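# Rest the block over the blue disc using three arms

## Task

Working in the scene frame, where the arm feet sit on the tabletop at roughly arm1 x=+0.62 y=+0.00 z=+0.72 facing +180, arm2 x=-0.31 y=+0.54 z=+0.72 facing -60 and arm3 x=-0.31 y=-0.54 z=+0.72 facing +60 (metres, headings in degrees counter-clockwise from +x), get the block to rest above the blue disc painted on the table with its centre over that disc. When finished, neither the block nor any of the three sticks may be touching the table, every post must still stand close to its original spot, and the arrangement must hold by itself with no robot supporting it. Any number of the arms may be used. Finally open the grippers and move the arms away.

## Robot and tools

Robots: arm1, arm2 and arm3 are identical i2rt Big YAM arms, each with six revolute joints, a two-finger gripper and a wrist camera (arm1_cam_wrist, arm2_cam_wrist, arm3_cam_wrist). Two fixed room cameras, cam_high and cam_low, also watch the table. The hand reaches about 1.0 m from its joint 1 axis. Joints move at different speeds, so the hand may take a wide curved path between postures.

Frame: one shared scene frame, origin on the floor, +z up. The feet are at the positions given in the task; joint1 at 0 points the arm the way its foot faces. The hand point lies midway between the fingertips; its z axis runs along the fingers and the fingers close along its y axis. Camera calibrations (K, distortion D, T_world_to_cam, pos_world) are supplied per camera and may be off by a few degrees and millimetres; wrist camera poses follow the reported joints.

execute_actions(actions, cameras): actions is a list holding a single action or nothing. An empty list only reports state and images. The action is an object keyed by robot name; each robot gets an object with a "joints" entry, which maps joint names to absolute targets (not offsets). Each arm has its own set; there is no combined list. Names and ranges: joint1_rad -2.879..2.879 (rotation about the foot, positive counter-clockwise seen from above); joint2_rad 0..3.141 (shoulder; 0 has the upper arm pointing back and roughly level, increasing lifts then swings it forward); joint3_rad 0..3.019 (elbow; 0 folded, increasing opens); joint4_rad -1.692..1.57 (hand pitch, positive tilts fingers up); joint5_rad -1.57..1.57 (hand yaw, positive toward the arm's right); joint6_rad -2.094..2.094 (hand roll, positive clockwise viewed from behind the hand); all in radians. gripper_m 0..0.093 is the fingertip gap in metres. Tolerances for counting a joint as arrived: ±0.045, ±0.14, ±0.09, ±0.055, ±0.03, ±0.035 rad and ±0.003 m. All named motions begin together and may finish at different moments. Any joint or arm you omit keeps working toward its previous target. An unknown key or out-of-range number rejects the whole call and nothing moves. cameras lists which images come back (enum above or "all"; omitted/null means all, [] means none); the "pictures" line gives their order.

wait(seconds): 0 to 10; commands nothing new and returns state and images. zoom_image(camera, region): region [x0, y0, x1, y1] in pixels of that camera's latest full image (672x504, top-left origin), at most 504 by 504. read_manual(section): only "licences"; no motion. finished_scene(scene): pass the current scene number; it ends the scene irreversibly after the last command is held, and reports success. Replying with no tool call ends everything.

Result lines: joint_positions gives readings; joint torques list drive output per arm joint (offsets, noise, friction make them unreliable for sensing contact). joint_status tells how each commanded motion ended: "off_target" (stopped short, may still push), "contact_stop" or "time_out" (target dropped, holds in place, though a timed-out joint may keep a nearby target and keep pushing), "not_followed" (a self/inter-arm collision check withheld the arm's targets; the gripper part still runs, and withheld targets may be retried on later actions). on_its_own describes uncommanded behaviour; "held at" is the held target, not the position. A line "joint command not followed" with a "cause:" explains a withheld arm. To relieve a pushing joint, command its reported position. Tiny target changes may not move a joint; a joint carrying a load can sag.

Cautions: the arms do not stop on contact and can push hard. Sustained pushing heats motors: MOTOR HOT warns from 85 °C, and at 100 °C an OVER-TEMPERATURE FAULT makes that arm and gripper go limp and fall, with "limit_stop_at_motor_heat" on affected keys (resend targets afterwards). Squeezing two robots together hard ends the run; collisions can too, and the collision check may react late and ignores fingers, gripper housings and wrist cameras. Nothing reports robot-robot contact. Do not drop, slam or knock objects, and never push anything out of the work area. Loose objects may occasionally get nudged by outside disturbances. Once a stop is reported, later motion calls in that reply are skipped. Before finishing, make sure the block and sticks stand without help, then open the grippers and retract the arms.

Each tool is called after "Request:" as name(argument=value, ...) on one line, values as JSON.

## Session

I'll start by looking at the current state and images.

Request:
execute_actions(actions=[])

Scene clock: 0.00 s.
Joint torques (N m, as the arm reports them, + toward a larger angle): no reading
arm1.joint_positions: joint1_rad=+0.456 joint2_rad=+0.533 joint3_rad=+1.440 joint4_rad=-1.348 joint5_rad=-0.016 joint6_rad=+0.172 gripper_m=+0.095
arm1.joint_status: not commanded
arm1.hand: x=+0.4495 y=-0.0737 z=+1.3065 quat_wxyz=(+0.166, +0.837, +0.106, -0.510) (m; scene frame)
arm2.joint_positions: joint1_rad=+0.344 joint2_rad=+0.640 joint3_rad=+1.397 joint4_rad=-1.490 joint5_rad=+0.090 joint6_rad=+0.148 gripper_m=+0.095
arm2.joint_status: not commanded
arm2.hand: x=-0.1461 y=+0.3923 z=+1.2973 quat_wxyz=(-0.380, -0.380, -0.830, +0.151) (m; scene frame)
arm3.joint_positions: joint1_rad=-0.190 joint2_rad=+0.644 joint3_rad=+1.328 joint4_rad=-1.175 joint5_rad=+0.242 joint6_rad=+0.036 gripper_m=+0.095
arm3.joint_status: not commanded
arm3.hand: x=-0.0883 y=-0.3671 z=+1.2772 quat_wxyz=(-0.500, +0.269, -0.814, -0.119) (m; scene frame)
pictures: arm1_cam_wrist, arm2_cam_wrist, arm3_cam_wrist, cam_high, cam_low
Images, in order (width x height): arm1_cam_wrist 672x504, arm2_cam_wrist 672x504, arm3_cam_wrist 672x504, cam_high 672x504, cam_low 672x504.

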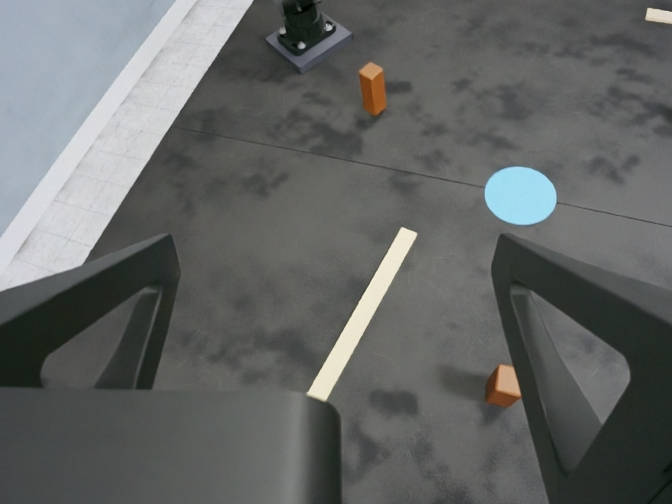

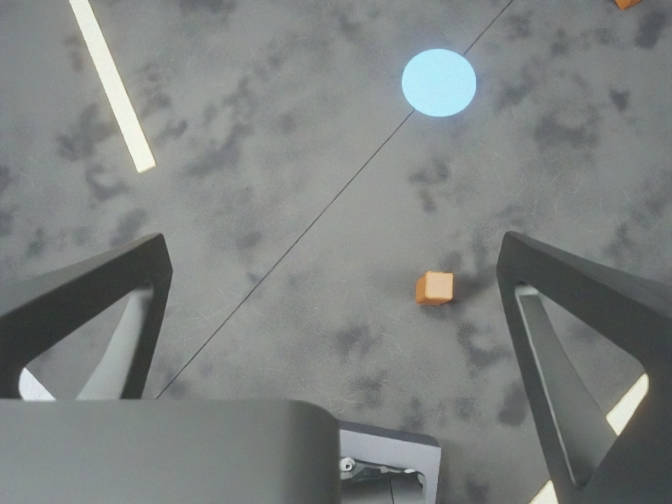

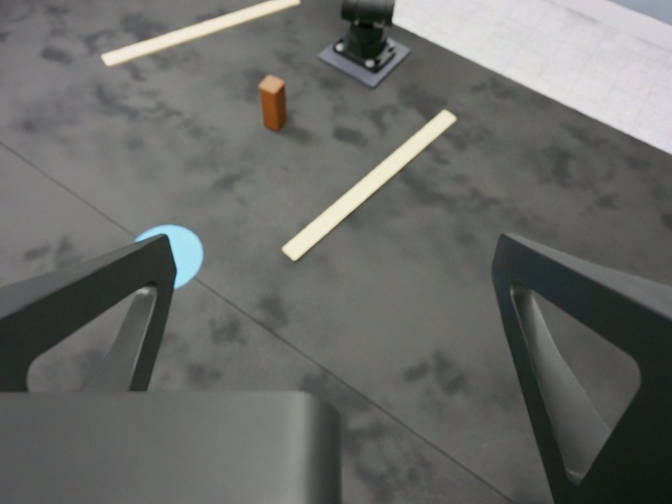

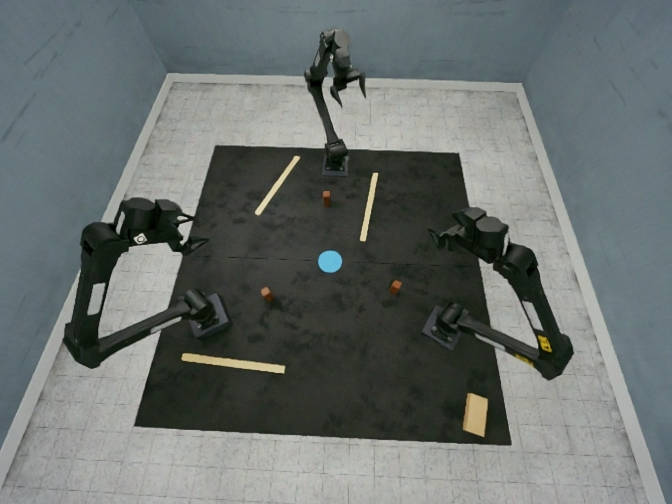

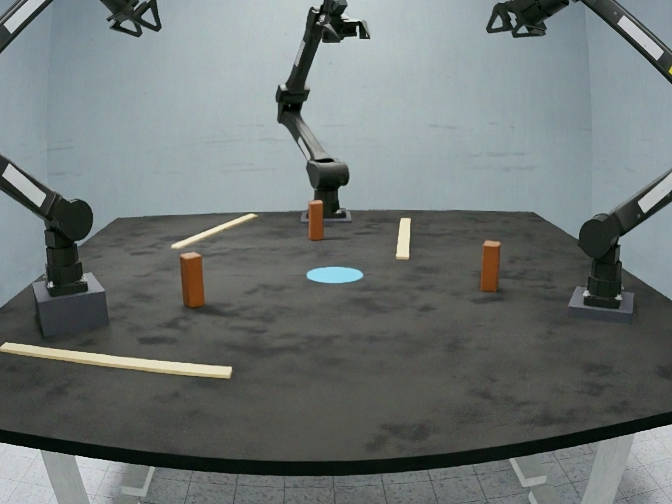

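Request:
zoom_image(camera="cam_high", region=[130, 130, 530, 450])

Request:
zoom_image(camera="cam_low", region=[0, 180, 504, 400])

Region (130, 130, 530, 450) of cam_high's 672x504 image, scaled by 1.260, with more detail than that image has; it fills the top 403 rows of this view, and the rest is white.

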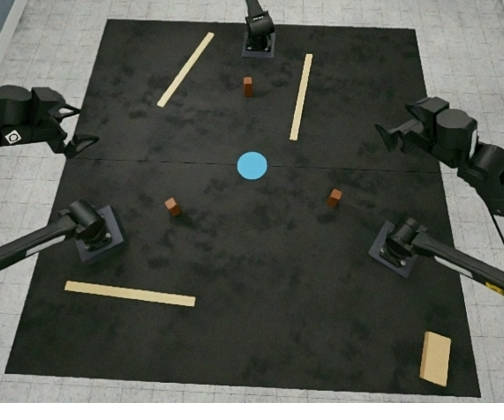

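Region (0, 180, 504, 400) of cam_low's 672x504 image, scaled by 1.000; it fills the top 220 rows of this view, and the rest is white.

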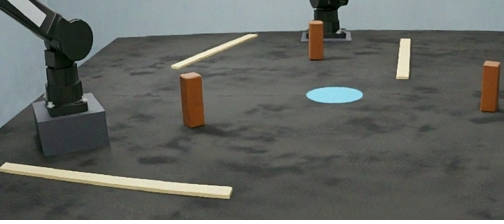

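Request:
zoom_image(camera="cam_high", region=[240, 140, 420, 320])

Request:
zoom_image(camera="cam_high", region=[400, 290, 520, 450])

Request:
zoom_image(camera="cam_high", region=[160, 270, 300, 400])

Region (240, 140, 420, 320) of cam_high's 672x504 image, scaled by 2.800, with more detail than that image has.

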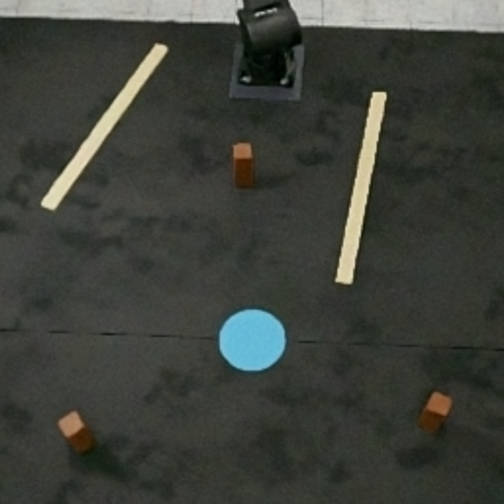

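Region (400, 290, 520, 450) of cam_high's 672x504 image, scaled by 3.150, with more detail than that image has; it fills the left 378 columns of this view, and the rest is white.

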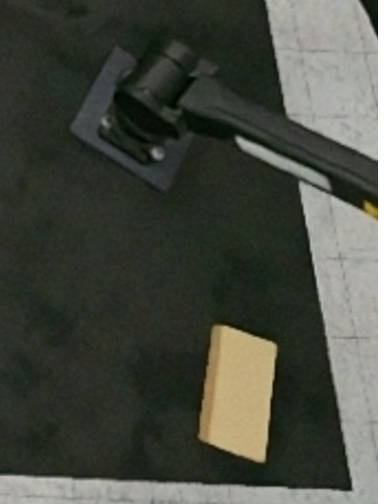

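Region (160, 270, 300, 400) of cam_high's 672x504 image, scaled by 3.600, with more detail than that image has; it fills the top 468 rows of this view, and the rest is white.

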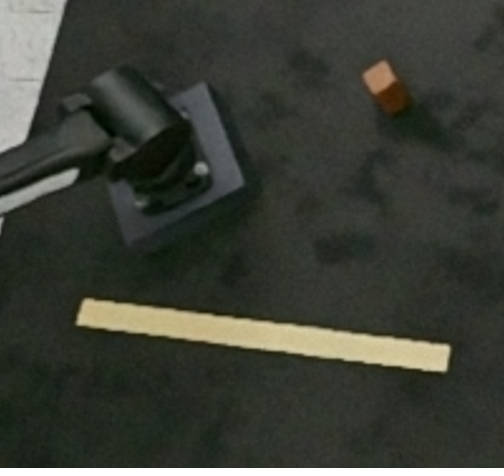

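Request:
execute_actions(actions=[{"arm1": {"joints": {"joint1_rad": -1.21, "joint2_rad": 1.166, "joint3_rad": 0.986, "joint4_rad": -1.39, "joint5_rad": 0.0, "joint6_rad": -0.84, "gripper_m": 0.09}}, "arm2": {"joints": {"joint1_rad": -1.81, "joint2_rad": 0.932, "joint3_rad": 0.675, "joint4_rad": -1.314, "joint5_rad": 0.0, "joint6_rad": -1.208, "gripper_m": 0.09}}, "arm3": {"joints": {"joint1_rad": -0.455, "joint2_rad": 2.11, "joint3_rad": 2.131, "joint4_rad": -1.592, "joint5_rad": 0.0, "joint6_rad": 0.709, "gripper_m": 0.09}}}])

Scene clock: 22.47 s.
Joint torques (N m, as the arm reports them, + toward a larger angle): arm1=[-0.26 -7.67 11.01 -0.2  -0.04 -0.13] | arm2=[ 1.63 -4.11  9.06 -0.03 -0.13 -0.15] | arm3=[ -0.81 -22.41  10.82  -0.2   -0.03   0.16]
arm1.joint_positions: joint1_rad=-1.204 joint2_rad=+1.174 joint3_rad=+0.982 joint4_rad=-1.376 joint5_rad=-0.001 joint6_rad=-0.830 gripper_m=+0.090
arm1.joint_status: all done
arm1.hand: x=+0.5187 y=+0.2985 z=+0.9136 quat_wxyz=(+0.003, +0.979, -0.204, +0.000) (m; scene frame)
arm2.joint_positions: joint1_rad=-1.806 joint2_rad=+0.937 joint3_rad=+0.677 joint4_rad=-1.313 joint5_rad=+0.001 joint6_rad=-1.198 gripper_m=+0.090
arm2.joint_status: all done
arm2.hand: x=-0.5190 y=+0.4700 z=+0.9214 quat_wxyz=(-0.001, -0.727, -0.687, +0.004) (m; scene frame)
arm3.joint_positions: joint1_rad=-0.451 joint2_rad=+2.148 joint3_rad=+2.087 joint4_rad=-1.584 joint5_rad=+0.003 joint6_rad=+0.695 gripper_m=+0.090
arm3.joint_status: all done
arm3.hand: x=+0.2415 y=-0.1922 z=+0.8737 quat_wxyz=(+0.037, -0.066, -0.997, +0.025) (m; scene frame)
pictures: arm1_cam_wrist, arm2_cam_wrist, arm3_cam_wrist, cam_high, cam_low
camera_calibration (this result's frames):
arm1_cam_wrist: T_world_to_cam=[[0.408264, 0.912837, -0.00696145, -0.482575], [0.739222, -0.326122, 0.589233, -0.816228], [0.535603, -0.245709, -0.807933, 0.656323], [0, 0, 0, 1]] pos_world=[0.448862, 0.335587, 1.00785]
arm2_cam_wrist: T_world_to_cam=[[-0.998241, 0.059089, 0.00475992, -0.548847], [0.0511071, 0.817143, 0.574164, -0.88006], [0.0300373, 0.573398, -0.818726, 0.623355], [0, 0, 0, 1]] pos_world=[-0.521628, 0.394135, 1.01827]
arm3_cam_wrist: T_world_to_cam=[[-0.1472, -0.98718, 0.0617097, -0.203557], [-0.762036, 0.152961, 0.629209, -0.333535], [-0.630582, 0.0455949, -0.774782, 0.962907], [0, 0, 0, 1]] pos_world=[0.323062, -0.193833, 0.968468]
Images, in order (width x height): arm1_cam_wrist 672x504, arm2_cam_wrist 672x504, arm3_cam_wrist 672x504, cam_high 672x504, cam_low 672x504.

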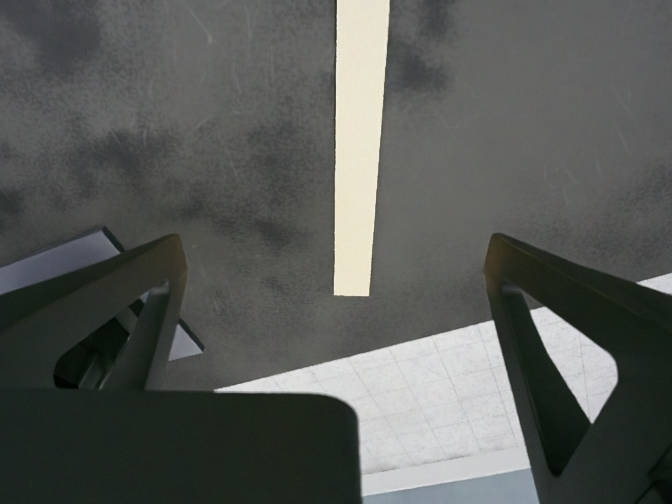

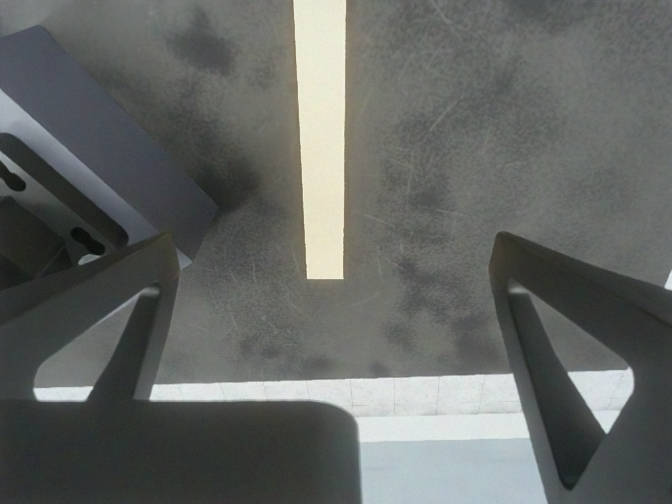

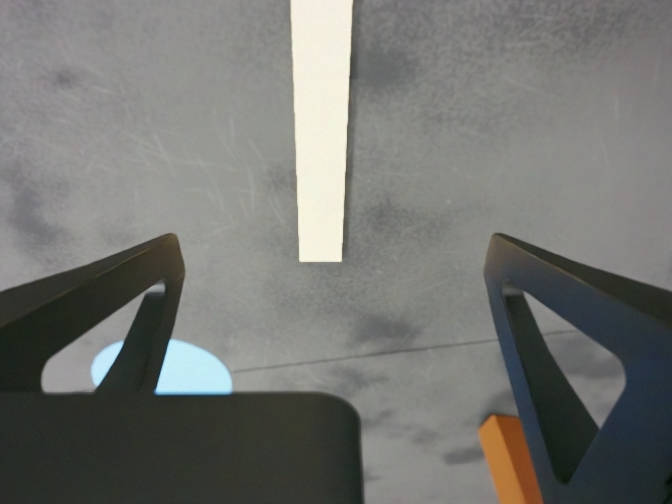

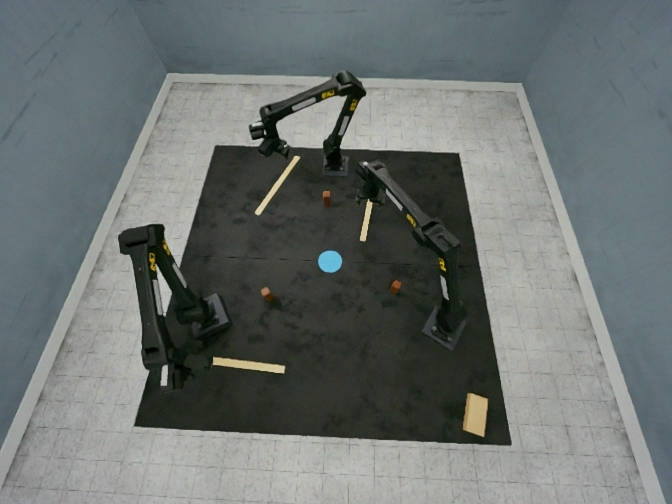

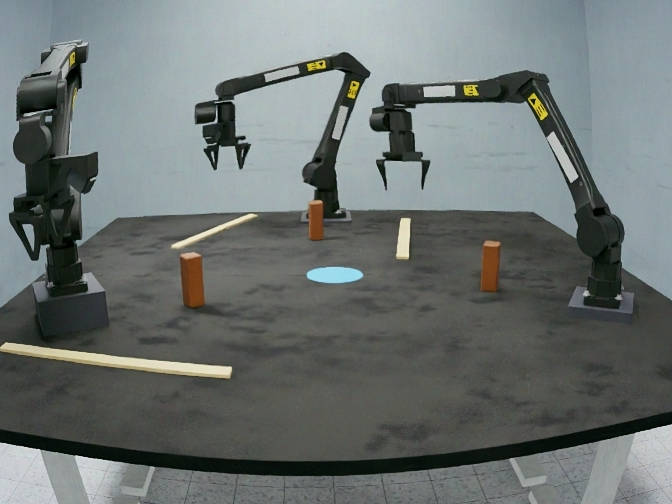

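Request:
execute_actions(actions=[{"arm1": {"joints": {"joint1_rad": -1.30, "joint2_rad": 1.36, "joint3_rad": 0.707, "joint4_rad": -0.895, "joint5_rad": 0.0, "joint6_rad": -0.93}}, "arm2": {"joints": {"joint1_rad": -1.787, "joint2_rad": 1.257, "joint3_rad": 0.378, "joint4_rad": -0.68, "joint5_rad": 0.0, "joint6_rad": -1.19}}, "arm3": {"joints": {"joint1_rad": -0.482, "joint2_rad": 2.186, "joint3_rad": 1.922, "joint4_rad": -1.243, "joint5_rad": 0.0, "joint6_rad": 0.72}}}])

Scene clock: 30.00 s.
Joint torques (N m, as the arm reports them, + toward a larger angle): arm1=[-0.1  -8.28  8.71  0.9  -0.04 -0.12] | arm2=[ 2.62 -5.67  6.78  0.45 -0.11  0.04] | arm3=[ -0.49 -19.95   7.81   0.77  -0.02   0.14]
arm1.joint_positions: joint1_rad=-1.296 joint2_rad=+1.365 joint3_rad=+0.704 joint4_rad=-0.909 joint5_rad=-0.001 joint6_rad=-0.920 gripper_m=+0.090
arm1.joint_status: all done
arm1.hand: x=+0.5465 y=+0.3041 z=+0.7608 quat_wxyz=(+0.004, +0.979, -0.205, +0.000) (m; scene frame)
arm2.joint_positions: joint1_rad=-1.795 joint2_rad=+1.259 joint3_rad=+0.367 joint4_rad=-0.693 joint5_rad=+0.001 joint6_rad=-1.198 gripper_m=+0.090
arm2.joint_status: all done
arm2.hand: x=-0.5062 y=+0.4708 z=+0.7583 quat_wxyz=(-0.004, -0.723, -0.691, -0.001) (m; scene frame)
arm3.joint_positions: joint1_rad=-0.482 joint2_rad=+2.189 joint3_rad=+1.915 joint4_rad=-1.253 joint5_rad=+0.002 joint6_rad=+0.706 gripper_m=+0.090
arm3.joint_status: all done
arm3.hand: x=+0.2734 y=-0.1957 z=+0.7822 quat_wxyz=(-0.011, -0.088, -0.996, -0.010) (m; scene frame)
pictures: arm1_cam_wrist, arm2_cam_wrist, arm3_cam_wrist, cam_high, cam_low
camera_calibration (this result's frames):
arm1_cam_wrist: T_world_to_cam=[[0.409309, 0.912356, -0.0085271, -0.499353], [0.738411, -0.325754, 0.590452, -0.74557], [0.535925, -0.247974, -0.807028, 0.519253], [0, 0, 0, 1]] pos_world=[0.476646, 0.341477, 0.855017]
arm2_cam_wrist: T_world_to_cam=[[-0.998817, 0.0483562, -0.00507886, -0.523079], [0.0365514, 0.815631, 0.577417, -0.796825], [0.0320642, 0.576548, -0.816434, 0.486807], [0, 0, 0, 1]] pos_world=[-0.508944, 0.394542, 0.854889]
arm3_cam_wrist: T_world_to_cam=[[-0.19157, -0.981348, -0.0160015, -0.122588], [-0.816041, 0.1502, 0.558137, -0.181278], [-0.545323, 0.11998, -0.829595, 0.94647], [0, 0, 0, 1]] pos_world=[0.344718, -0.206631, 0.884403]
Images, in order (width x height): arm1_cam_wrist 672x504, arm2_cam_wrist 672x504, arm3_cam_wrist 672x504, cam_high 672x504, cam_low 672x504.

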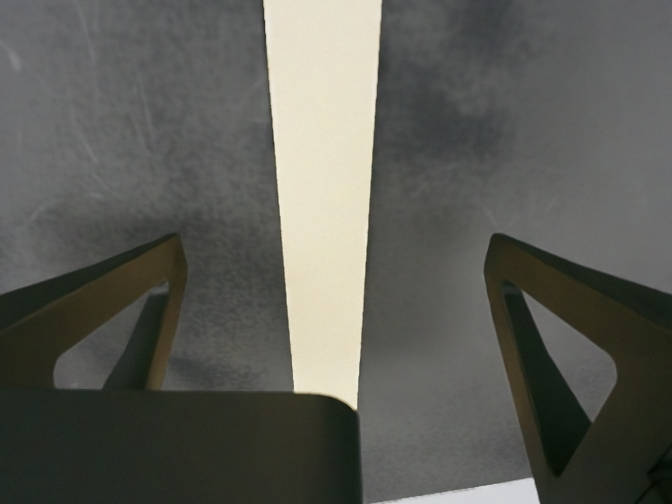

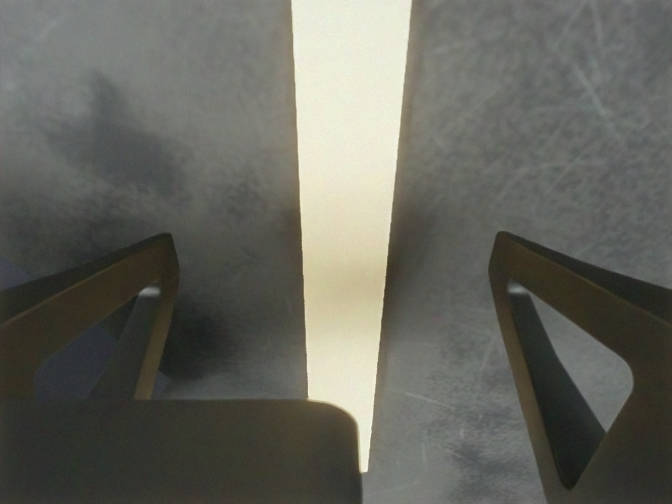

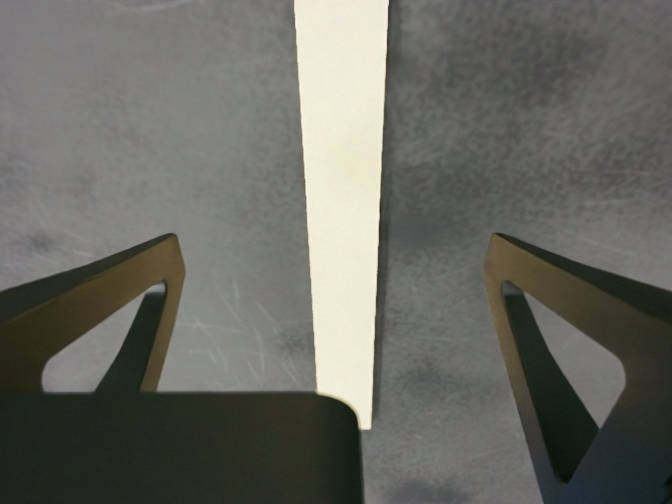

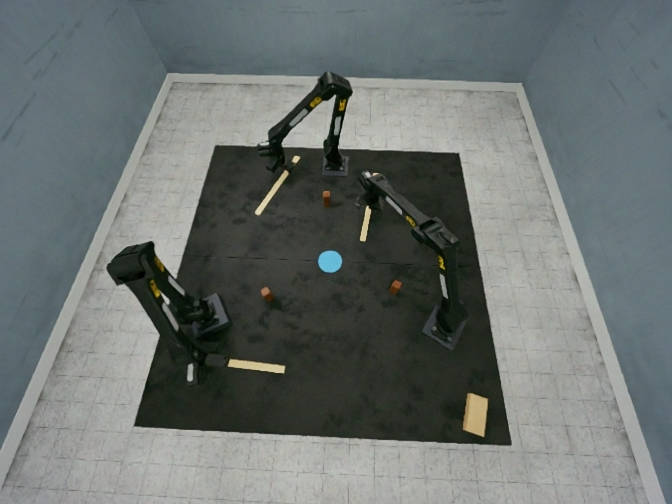

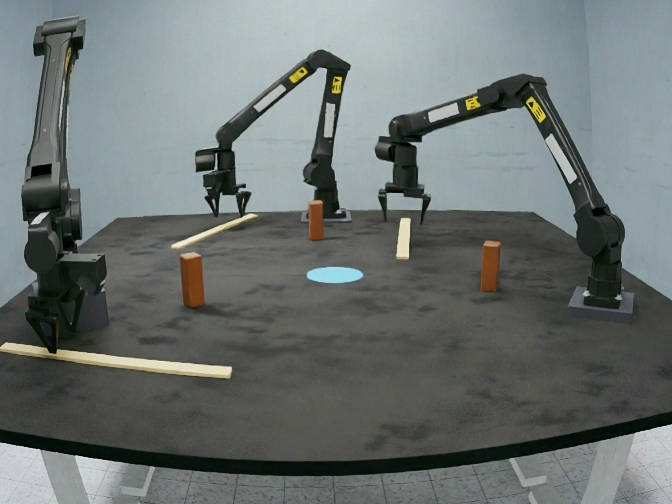

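Request:
zoom_image(camera="arm3_cam_wrist", region=[270, 0, 420, 100])

Request:
zoom_image(camera="arm2_cam_wrist", region=[270, 0, 420, 100])

Request:
zoom_image(camera="arm1_cam_wrist", region=[250, 0, 400, 100])

Request:
zoom_image(camera="cam_low", region=[0, 240, 250, 400])

Region (270, 0, 420, 100) of arm3_cam_wrist's 672x504 image, scaled by 3.360, with more detail than that image has.

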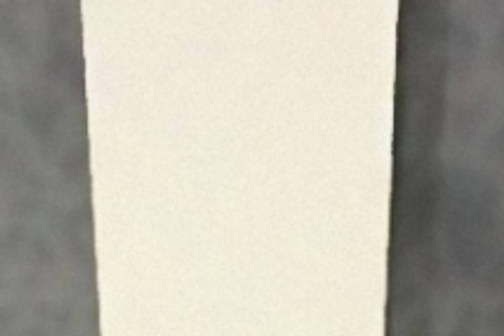

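Region (270, 0, 420, 100) of arm2_cam_wrist's 672x504 image, scaled by 3.360, with more detail than that image has.

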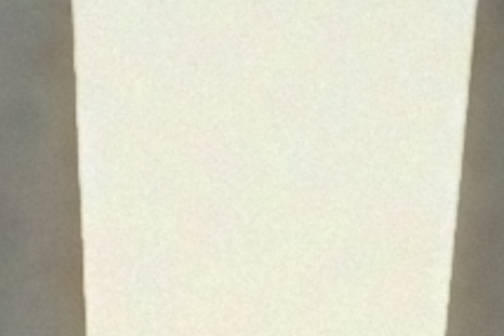

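Region (250, 0, 400, 100) of arm1_cam_wrist's 672x504 image, scaled by 3.360, with more detail than that image has.

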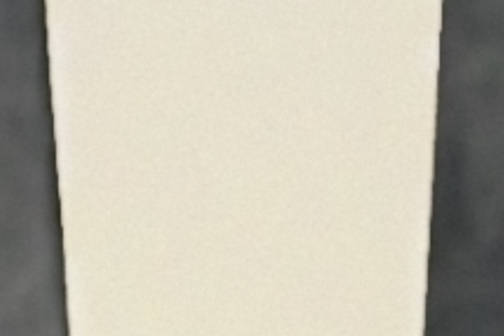

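Region (0, 240, 250, 400) of cam_low's 672x504 image, scaled by 2.016, with more detail than that image has; it fills the top 323 rows of this view, and the rest is white.

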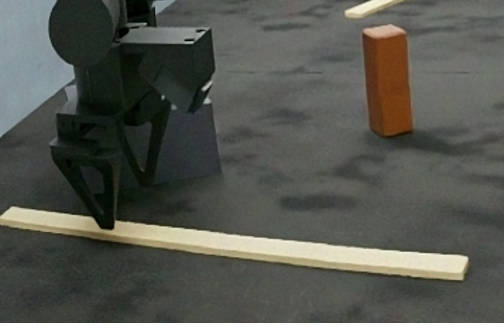

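Request:
execute_actions(actions=[{"arm1": {"joints": {"joint2_rad": 1.423, "joint3_rad": 0.673, "joint4_rad": -0.80}}, "arm2": {"joints": {"joint2_rad": 1.389, "joint3_rad": 0.352, "joint4_rad": -0.515}}, "arm3": {"joints": {"joint2_rad": 2.243, "joint3_rad": 1.894, "joint4_rad": -1.176}}}])

Scene clock: 33.60 s.
Joint torques (N m, as the arm reports them, + toward a larger angle): arm1=[-0.1  -7.59  6.99  0.95 -0.05 -0.12] | arm2=[ 2.6  -5.46  4.71  0.48 -0.23  0.04] | arm3=[ -0.5  -19.26   7.26   0.82  -0.01   0.14]
arm1.joint_positions: joint1_rad=-1.296 joint2_rad=+1.412 joint3_rad=+0.683 joint4_rad=-0.815 joint5_rad=-0.001 joint6_rad=-0.920 gripper_m=+0.090
arm1.joint_status: all done
arm1.hand: x=+0.5445 y=+0.3119 z=+0.7411 quat_wxyz=(-0.008, +0.979, -0.205, -0.006) (m; scene frame)
arm2.joint_positions: joint1_rad=-1.795 joint2_rad=+1.380 joint3_rad=+0.355 joint4_rad=-0.528 joint5_rad=+0.002 joint6_rad=-1.198 gripper_m=+0.090
arm2.joint_status: all done
arm2.hand: x=-0.5181 y=+0.4667 z=+0.7326 quat_wxyz=(+0.003, -0.723, -0.691, +0.013) (m; scene frame)
arm3.joint_positions: joint1_rad=-0.482 joint2_rad=+2.230 joint3_rad=+1.892 joint4_rad=-1.187 joint5_rad=+0.002 joint6_rad=+0.706 gripper_m=+0.090
arm3.joint_status: all done
arm3.hand: x=+0.2762 y=-0.1938 z=+0.7469 quat_wxyz=(-0.011, -0.088, -0.996, -0.010) (m; scene frame)
pictures: arm1_cam_wrist, arm2_cam_wrist, arm3_cam_wrist, cam_high, cam_low
camera_calibration (this result's frames):
arm1_cam_wrist: T_world_to_cam=[[0.409378, 0.91227, 0.0131706, -0.521897], [0.742175, -0.341375, 0.576749, -0.717009], [0.530647, -0.226334, -0.816815, 0.509686], [0, 0, 0, 1]] pos_world=[0.475336, 0.3467, 0.836727]
arm2_cam_wrist: T_world_to_cam=[[-0.998517, 0.0486539, 0.0244385, -0.556503], [0.0539119, 0.82076, 0.568723, -0.765219], [0.00761244, 0.569197, -0.822166, 0.463483], [0, 0, 0, 1]] pos_world=[-0.517951, 0.391324, 0.829858]
arm3_cam_wrist: T_world_to_cam=[[-0.191557, -0.981334, -0.0170117, -0.120032], [-0.816774, 0.149776, 0.557178, -0.158746], [-0.54423, 0.120626, -0.830219, 0.918755], [0, 0, 0, 1]] pos_world=[0.347361, -0.204841, 0.849175]
Images, in order (width x height): arm1_cam_wrist 672x504, arm2_cam_wrist 672x504, arm3_cam_wrist 672x504, cam_high 672x504, cam_low 672x504.

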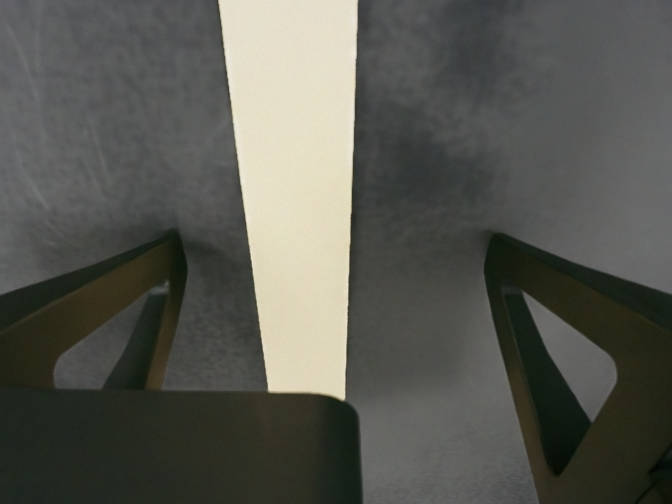

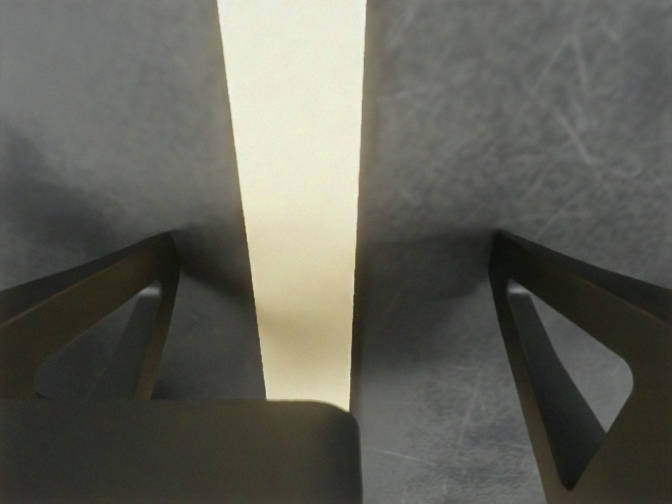

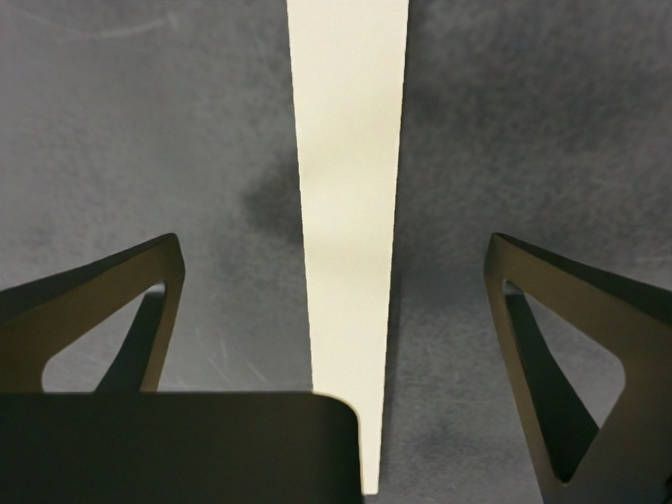

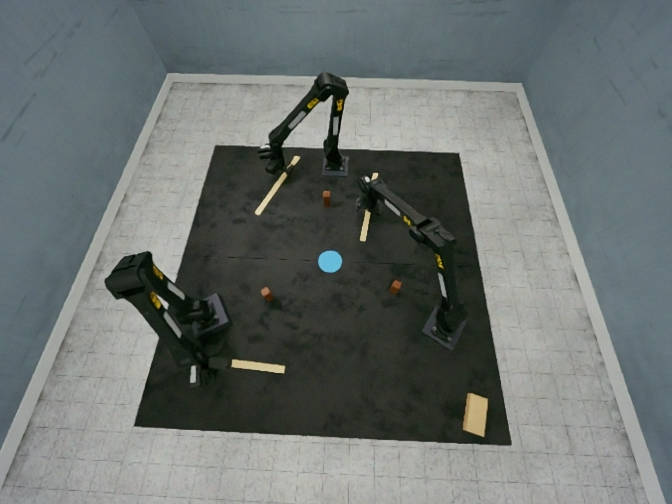

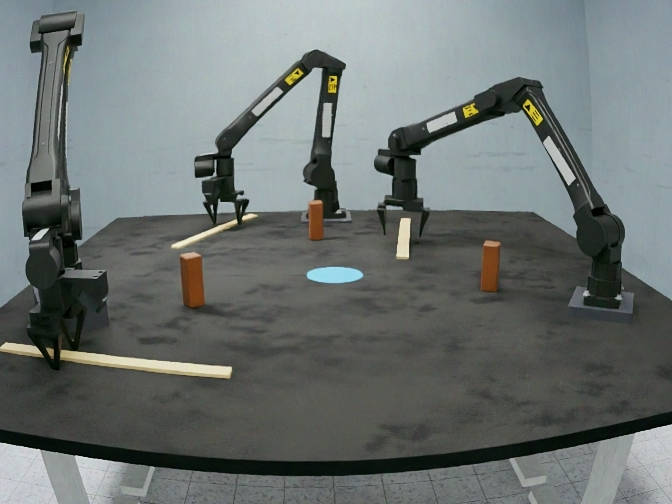

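Request:
execute_actions(actions=[{"arm1": {"joints": {"joint2_rad": 1.439, "joint3_rad": 0.660}}, "arm2": {"joints": {"joint2_rad": 1.405, "joint3_rad": 0.342}}, "arm3": {"joints": {"joint2_rad": 2.271}}}])

Scene clock: 34.93 s.
Joint torques (N m, as the arm reports them, + toward a larger angle): arm1=[-0.13 -6.53  6.53  0.82 -0.06 -0.11] | arm2=[ 2.73 -4.37  3.91  0.41 -0.2   0.03] | arm3=[ -0.32 -18.95   7.25   0.79  -0.01   0.15]
arm1.joint_positions: joint1_rad=-1.296 joint2_rad=+1.415 joint3_rad=+0.673 joint4_rad=-0.812 joint5_rad=-0.001 joint6_rad=-0.922 gripper_m=+0.090
arm1.joint_status: all done
arm1.hand: x=+0.5457 y=+0.3073 z=+0.7374 quat_wxyz=(-0.004, +0.979, -0.204, -0.003) (m; scene frame)
arm2.joint_positions: joint1_rad=-1.795 joint2_rad=+1.382 joint3_rad=+0.353 joint4_rad=-0.526 joint5_rad=+0.002 joint6_rad=-1.198 gripper_m=+0.090
arm2.joint_status: all done
arm2.hand: x=-0.5175 y=+0.4669 z=+0.7320 quat_wxyz=(+0.003, -0.723, -0.691, +0.012) (m; scene frame)
arm3.joint_positions: joint1_rad=-0.482 joint2_rad=+2.251 joint3_rad=+1.892 joint4_rad=-1.187 joint5_rad=+0.002 joint6_rad=+0.706 gripper_m=+0.090
arm3.joint_status: all done
arm3.hand: x=+0.2738 y=-0.1952 z=+0.7332 quat_wxyz=(-0.003, -0.088, -0.996, -0.004) (m; scene frame)
pictures: arm1_cam_wrist, arm2_cam_wrist, arm3_cam_wrist, cam_high, cam_low
camera_calibration (this result's frames):
arm1_cam_wrist: T_world_to_cam=[[0.407944, 0.912991, 0.00528058, -0.511783], [0.741061, -0.334489, 0.58219, -0.722812], [0.533301, -0.233588, -0.813035, 0.502991], [0, 0, 0, 1]] pos_world=[0.47618, 0.342974, 0.832466]
arm2_cam_wrist: T_world_to_cam=[[-0.998551, 0.0486325, 0.0230196, -0.554867], [0.0530818, 0.820482, 0.569203, -0.765721], [0.00879464, 0.5696, -0.821875, 0.463077], [0, 0, 0, 1]] pos_world=[-0.51749, 0.391476, 0.829215]
arm3_cam_wrist: T_world_to_cam=[[-0.191619, -0.981464, -0.00312043, -0.132226], [-0.806593, 0.155665, 0.570242, -0.164096], [-0.559187, 0.111786, -0.82147, 0.902161], [0, 0, 0, 1]] pos_world=[0.346782, -0.205081, 0.834261]
Images, in order (width x height): arm1_cam_wrist 672x504, arm2_cam_wrist 672x504, arm3_cam_wrist 672x504, cam_high 672x504, cam_low 672x504.

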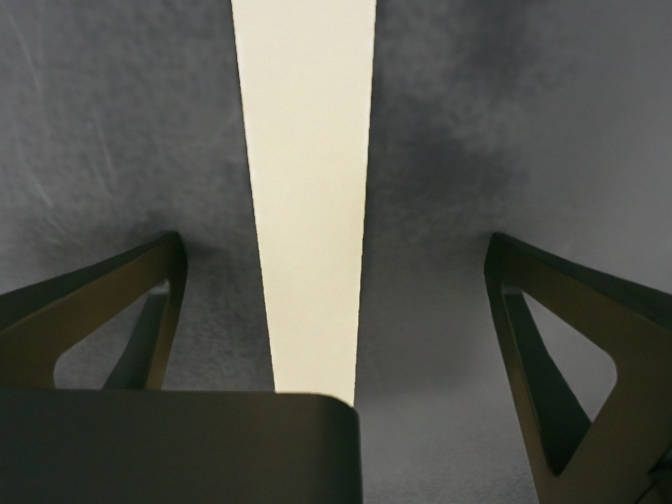

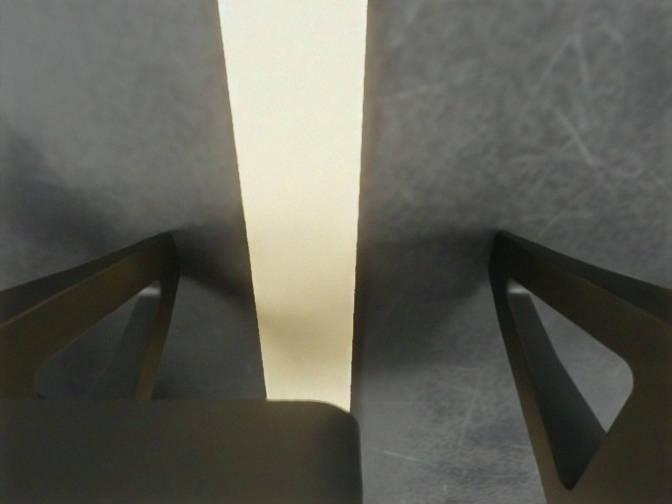

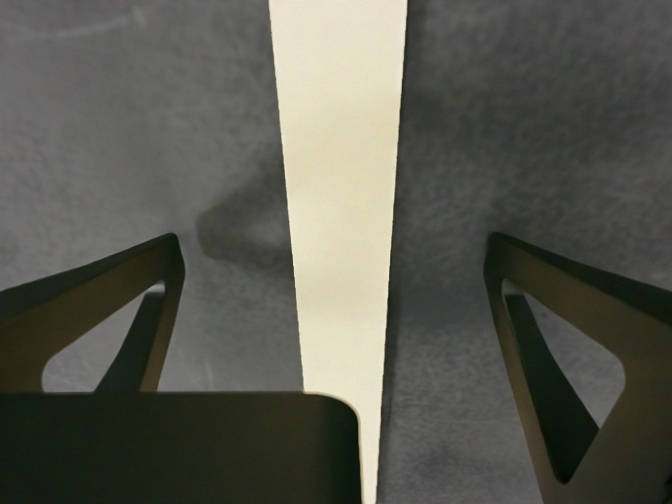

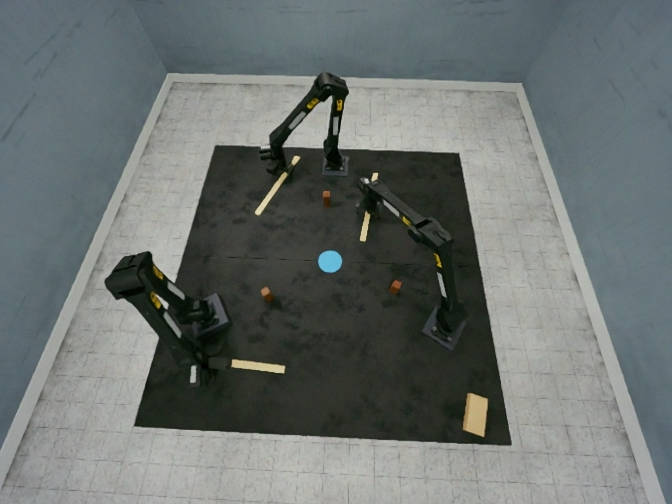

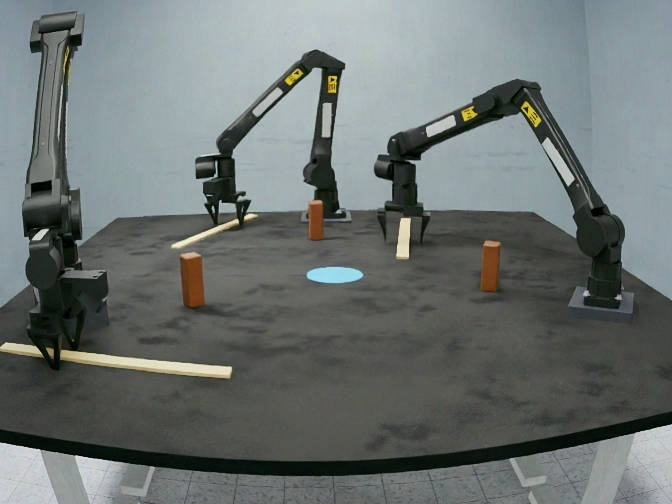

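Request:
zoom_image(camera="cam_low", region=[0, 300, 130, 390])

Request:
zoom_image(camera="cam_low", region=[170, 180, 450, 270])

Region (0, 300, 130, 390) of cam_low's 672x504 image, scaled by 3.877, with more detail than that image has; it fills the top 349 rows of this view, and the rest is white.

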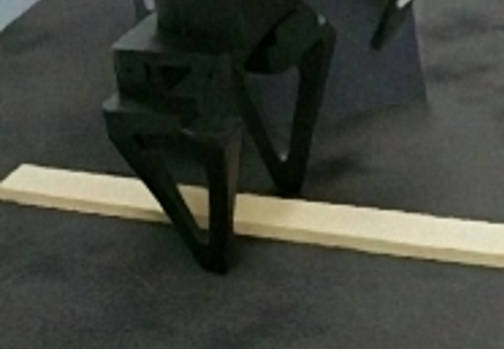

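Region (170, 180, 450, 270) of cam_low's 672x504 image, scaled by 1.800, with more detail than that image has; it fills the top 162 rows of this view, and the rest is white.

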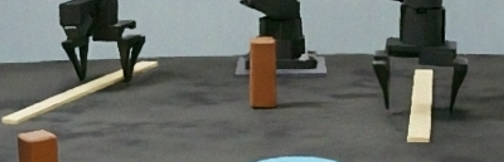

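Request:
execute_actions(actions=[{"arm1": {"joints": {"joint2_rad": 1.455}}, "arm2": {"joints": {"joint2_rad": 1.425}}, "arm3": {"joints": {"joint2_rad": 2.285}}}], cameras=["arm1_cam_wrist", "arm2_cam_wrist", "arm3_cam_wrist"])

Scene clock: 36.07 s.
Joint torques (N m, as the arm reports them, + toward a larger angle): arm1=[-0.1  -5.52  6.52  0.83 -0.06 -0.11] | arm2=[ 2.66 -2.34  3.94  0.44 -0.19  0.03] | arm3=[ -0.44 -17.92   7.22   0.73  -0.03   0.13]
arm1.joint_positions: joint1_rad=-1.296 joint2_rad=+1.416 joint3_rad=+0.673 joint4_rad=-0.812 joint5_rad=-0.001 joint6_rad=-0.922 gripper_m=+0.090
arm1.joint_status: all done
arm1.hand: x=+0.5457 y=+0.3072 z=+0.7372 quat_wxyz=(-0.003, +0.979, -0.204, -0.003) (m; scene frame)
arm2.joint_positions: joint1_rad=-1.795 joint2_rad=+1.384 joint3_rad=+0.353 joint4_rad=-0.526 joint5_rad=+0.002 joint6_rad=-1.197 gripper_m=+0.090
arm2.joint_status: all done
arm2.hand: x=-0.5172 y=+0.4671 z=+0.7317 quat_wxyz=(+0.003, -0.723, -0.690, +0.011) (m; scene frame)
arm3.joint_positions: joint1_rad=-0.482 joint2_rad=+2.259 joint3_rad=+1.892 joint4_rad=-1.186 joint5_rad=+0.002 joint6_rad=+0.706 gripper_m=+0.090
arm3.joint_status: all done
arm3.hand: x=+0.2730 y=-0.1956 z=+0.7284 quat_wxyz=(+0.000, -0.088, -0.996, -0.002) (m; scene frame)
pictures: arm1_cam_wrist, arm2_cam_wrist, arm3_cam_wrist
camera_calibration (this result's frames):
arm1_cam_wrist: T_world_to_cam=[[0.407942, 0.912996, 0.00467715, -0.511263], [0.740957, -0.334056, 0.582572, -0.723085], [0.533448, -0.23419, -0.812766, 0.502683], [0, 0, 0, 1]] pos_world=[0.476185, 0.342954, 0.832204]
arm2_cam_wrist: T_world_to_cam=[[-0.998544, 0.0493749, 0.021731, -0.554018], [0.0529486, 0.819965, 0.569959, -0.766068], [0.010323, 0.57028, -0.821386, 0.462856], [0, 0, 0, 1]] pos_world=[-0.517428, 0.391547, 0.828849]
arm3_cam_wrist: T_world_to_cam=[[-0.191588, -0.981475, 0.00117341, -0.13591], [-0.803399, 0.157513, 0.57423, -0.165345], [-0.563777, 0.109073, -0.818693, 0.896614], [0, 0, 0, 1]] pos_world=[0.346614, -0.205144, 0.829157]
Images, in order (width x height): arm1_cam_wrist 672x504, arm2_cam_wrist 672x504, arm3_cam_wrist 672x504.

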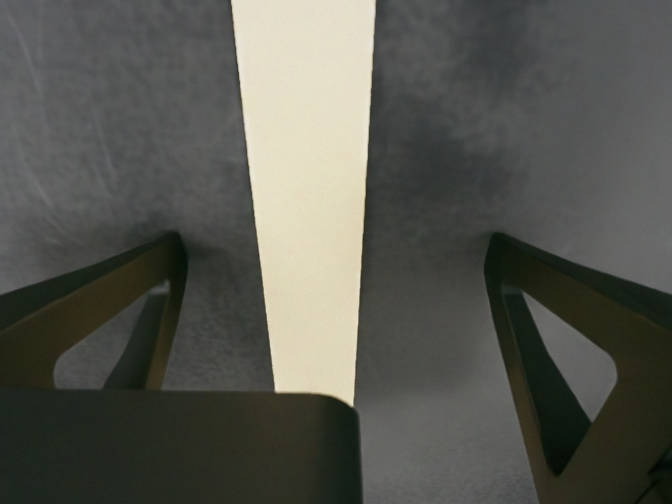

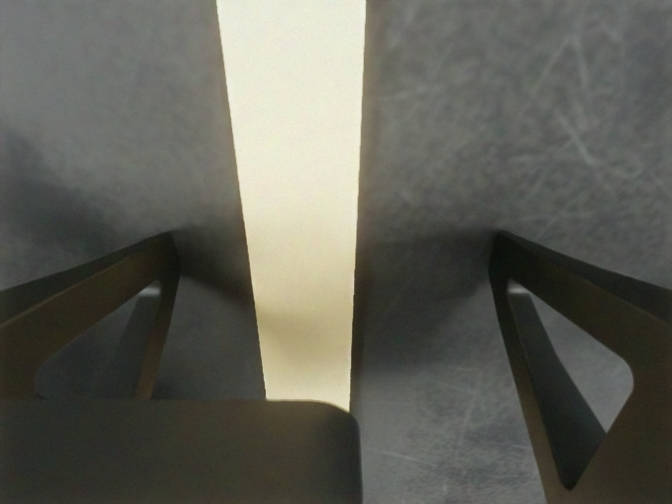

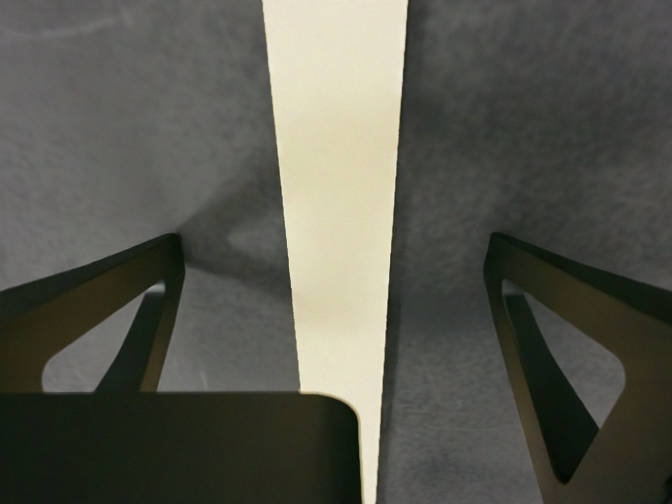

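Request:
execute_actions(actions=[{"arm1": {"joints": {"joint2_rad": 1.43, "gripper_m": 0.015}}, "arm2": {"joints": {"joint2_rad": 1.398, "gripper_m": 0.015}}, "arm3": {"joints": {"joint2_rad": 2.28, "gripper_m": 0.015}}}], cameras=["arm1_cam_wrist", "arm2_cam_wrist", "arm3_cam_wrist"])

Scene clock: 37.07 s.
Joint torques (N m, as the arm reports them, + toward a larger angle): arm1=[-0.17 -7.22  6.6   0.72 -0.07 -0.1 ] | arm2=[ 2.92 -4.92  3.9   0.35 -0.22  0.  ] | arm3=[ -0.49 -18.51   7.15   0.71   0.02   0.11]
arm1.joint_positions: joint1_rad=-1.296 joint2_rad=+1.416 joint3_rad=+0.673 joint4_rad=-0.809 joint5_rad=-0.001 joint6_rad=-0.922 gripper_m=+0.028
arm1.joint_status: gripper_m off_target (ended at +0.028, target +0.015); the others done
arm1.hand: x=+0.5457 y=+0.3075 z=+0.7370 quat_wxyz=(-0.004, +0.979, -0.204, -0.004) (m; scene frame)
arm2.joint_positions: joint1_rad=-1.795 joint2_rad=+1.384 joint3_rad=+0.353 joint4_rad=-0.522 joint5_rad=+0.003 joint6_rad=-1.197 gripper_m=+0.027
arm2.joint_status: gripper_m off_target (ended at +0.027, target +0.015); the others done
arm2.hand: x=-0.5183 y=+0.4668 z=+0.7317 quat_wxyz=(+0.004, -0.724, -0.690, +0.013) (m; scene frame)
arm3.joint_positions: joint1_rad=-0.482 joint2_rad=+2.259 joint3_rad=+1.892 joint4_rad=-1.186 joint5_rad=+0.002 joint6_rad=+0.707 gripper_m=+0.028
arm3.joint_status: gripper_m off_target (ended at +0.028, target +0.015); the others done
arm3.hand: x=+0.2731 y=-0.1955 z=+0.7284 quat_wxyz=(+0.000, -0.088, -0.996, -0.003) (m; scene frame)
pictures: arm1_cam_wrist, arm2_cam_wrist, arm3_cam_wrist
camera_calibration (this result's frames):
arm1_cam_wrist: T_world_to_cam=[[0.4076, 0.91314, 0.00618907, -0.512448], [0.741343, -0.334857, 0.58162, -0.722091], [0.533173, -0.23248, -0.813437, 0.502728], [0, 0, 0, 1]] pos_world=[0.47615, 0.343013, 0.832092]
arm2_cam_wrist: T_world_to_cam=[[-0.998394, 0.0502034, 0.0262565, -0.558734], [0.0562171, 0.820358, 0.56908, -0.763676], [0.00703006, 0.569643, -0.821863, 0.461964], [0, 0, 0, 1]] pos_world=[-0.518152, 0.391384, 0.828935]
arm3_cam_wrist: T_world_to_cam=[[-0.192338, -0.981329, 0.000634933, -0.135173], [-0.803354, 0.157827, 0.574207, -0.165257], [-0.563586, 0.109931, -0.81871, 0.896758], [0, 0, 0, 1]] pos_world=[0.346641, -0.205149, 0.829162]
Images, in order (width x height): arm1_cam_wrist 672x504, arm2_cam_wrist 672x504, arm3_cam_wrist 672x504.

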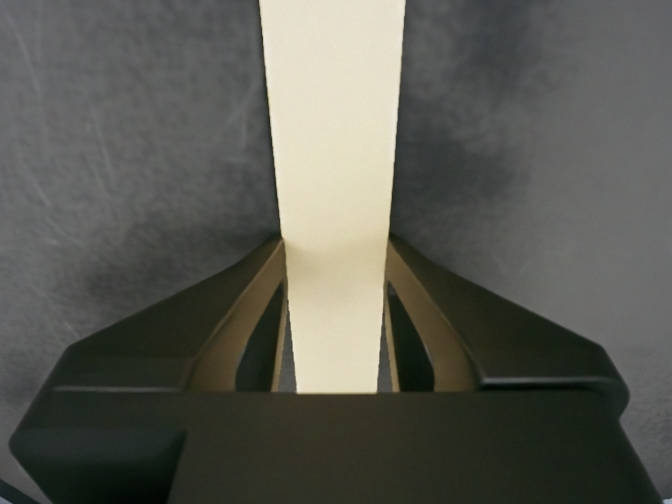

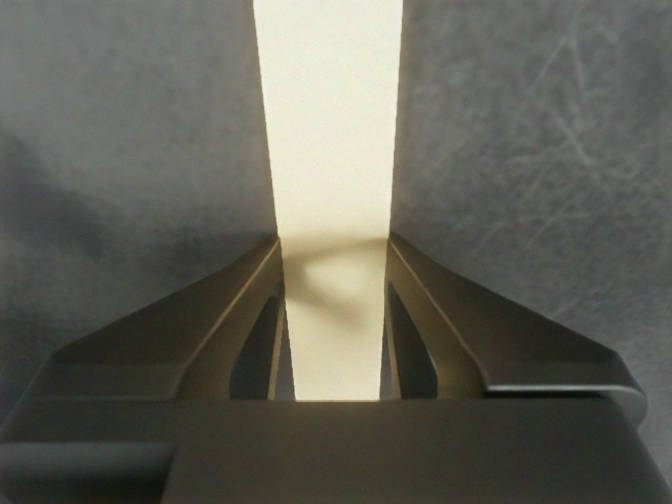

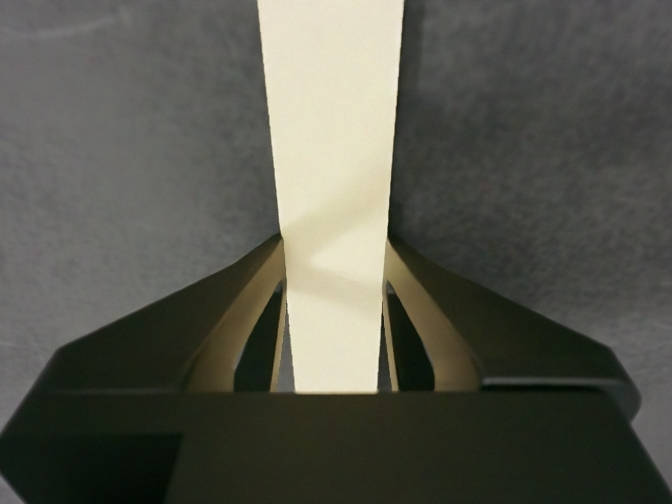

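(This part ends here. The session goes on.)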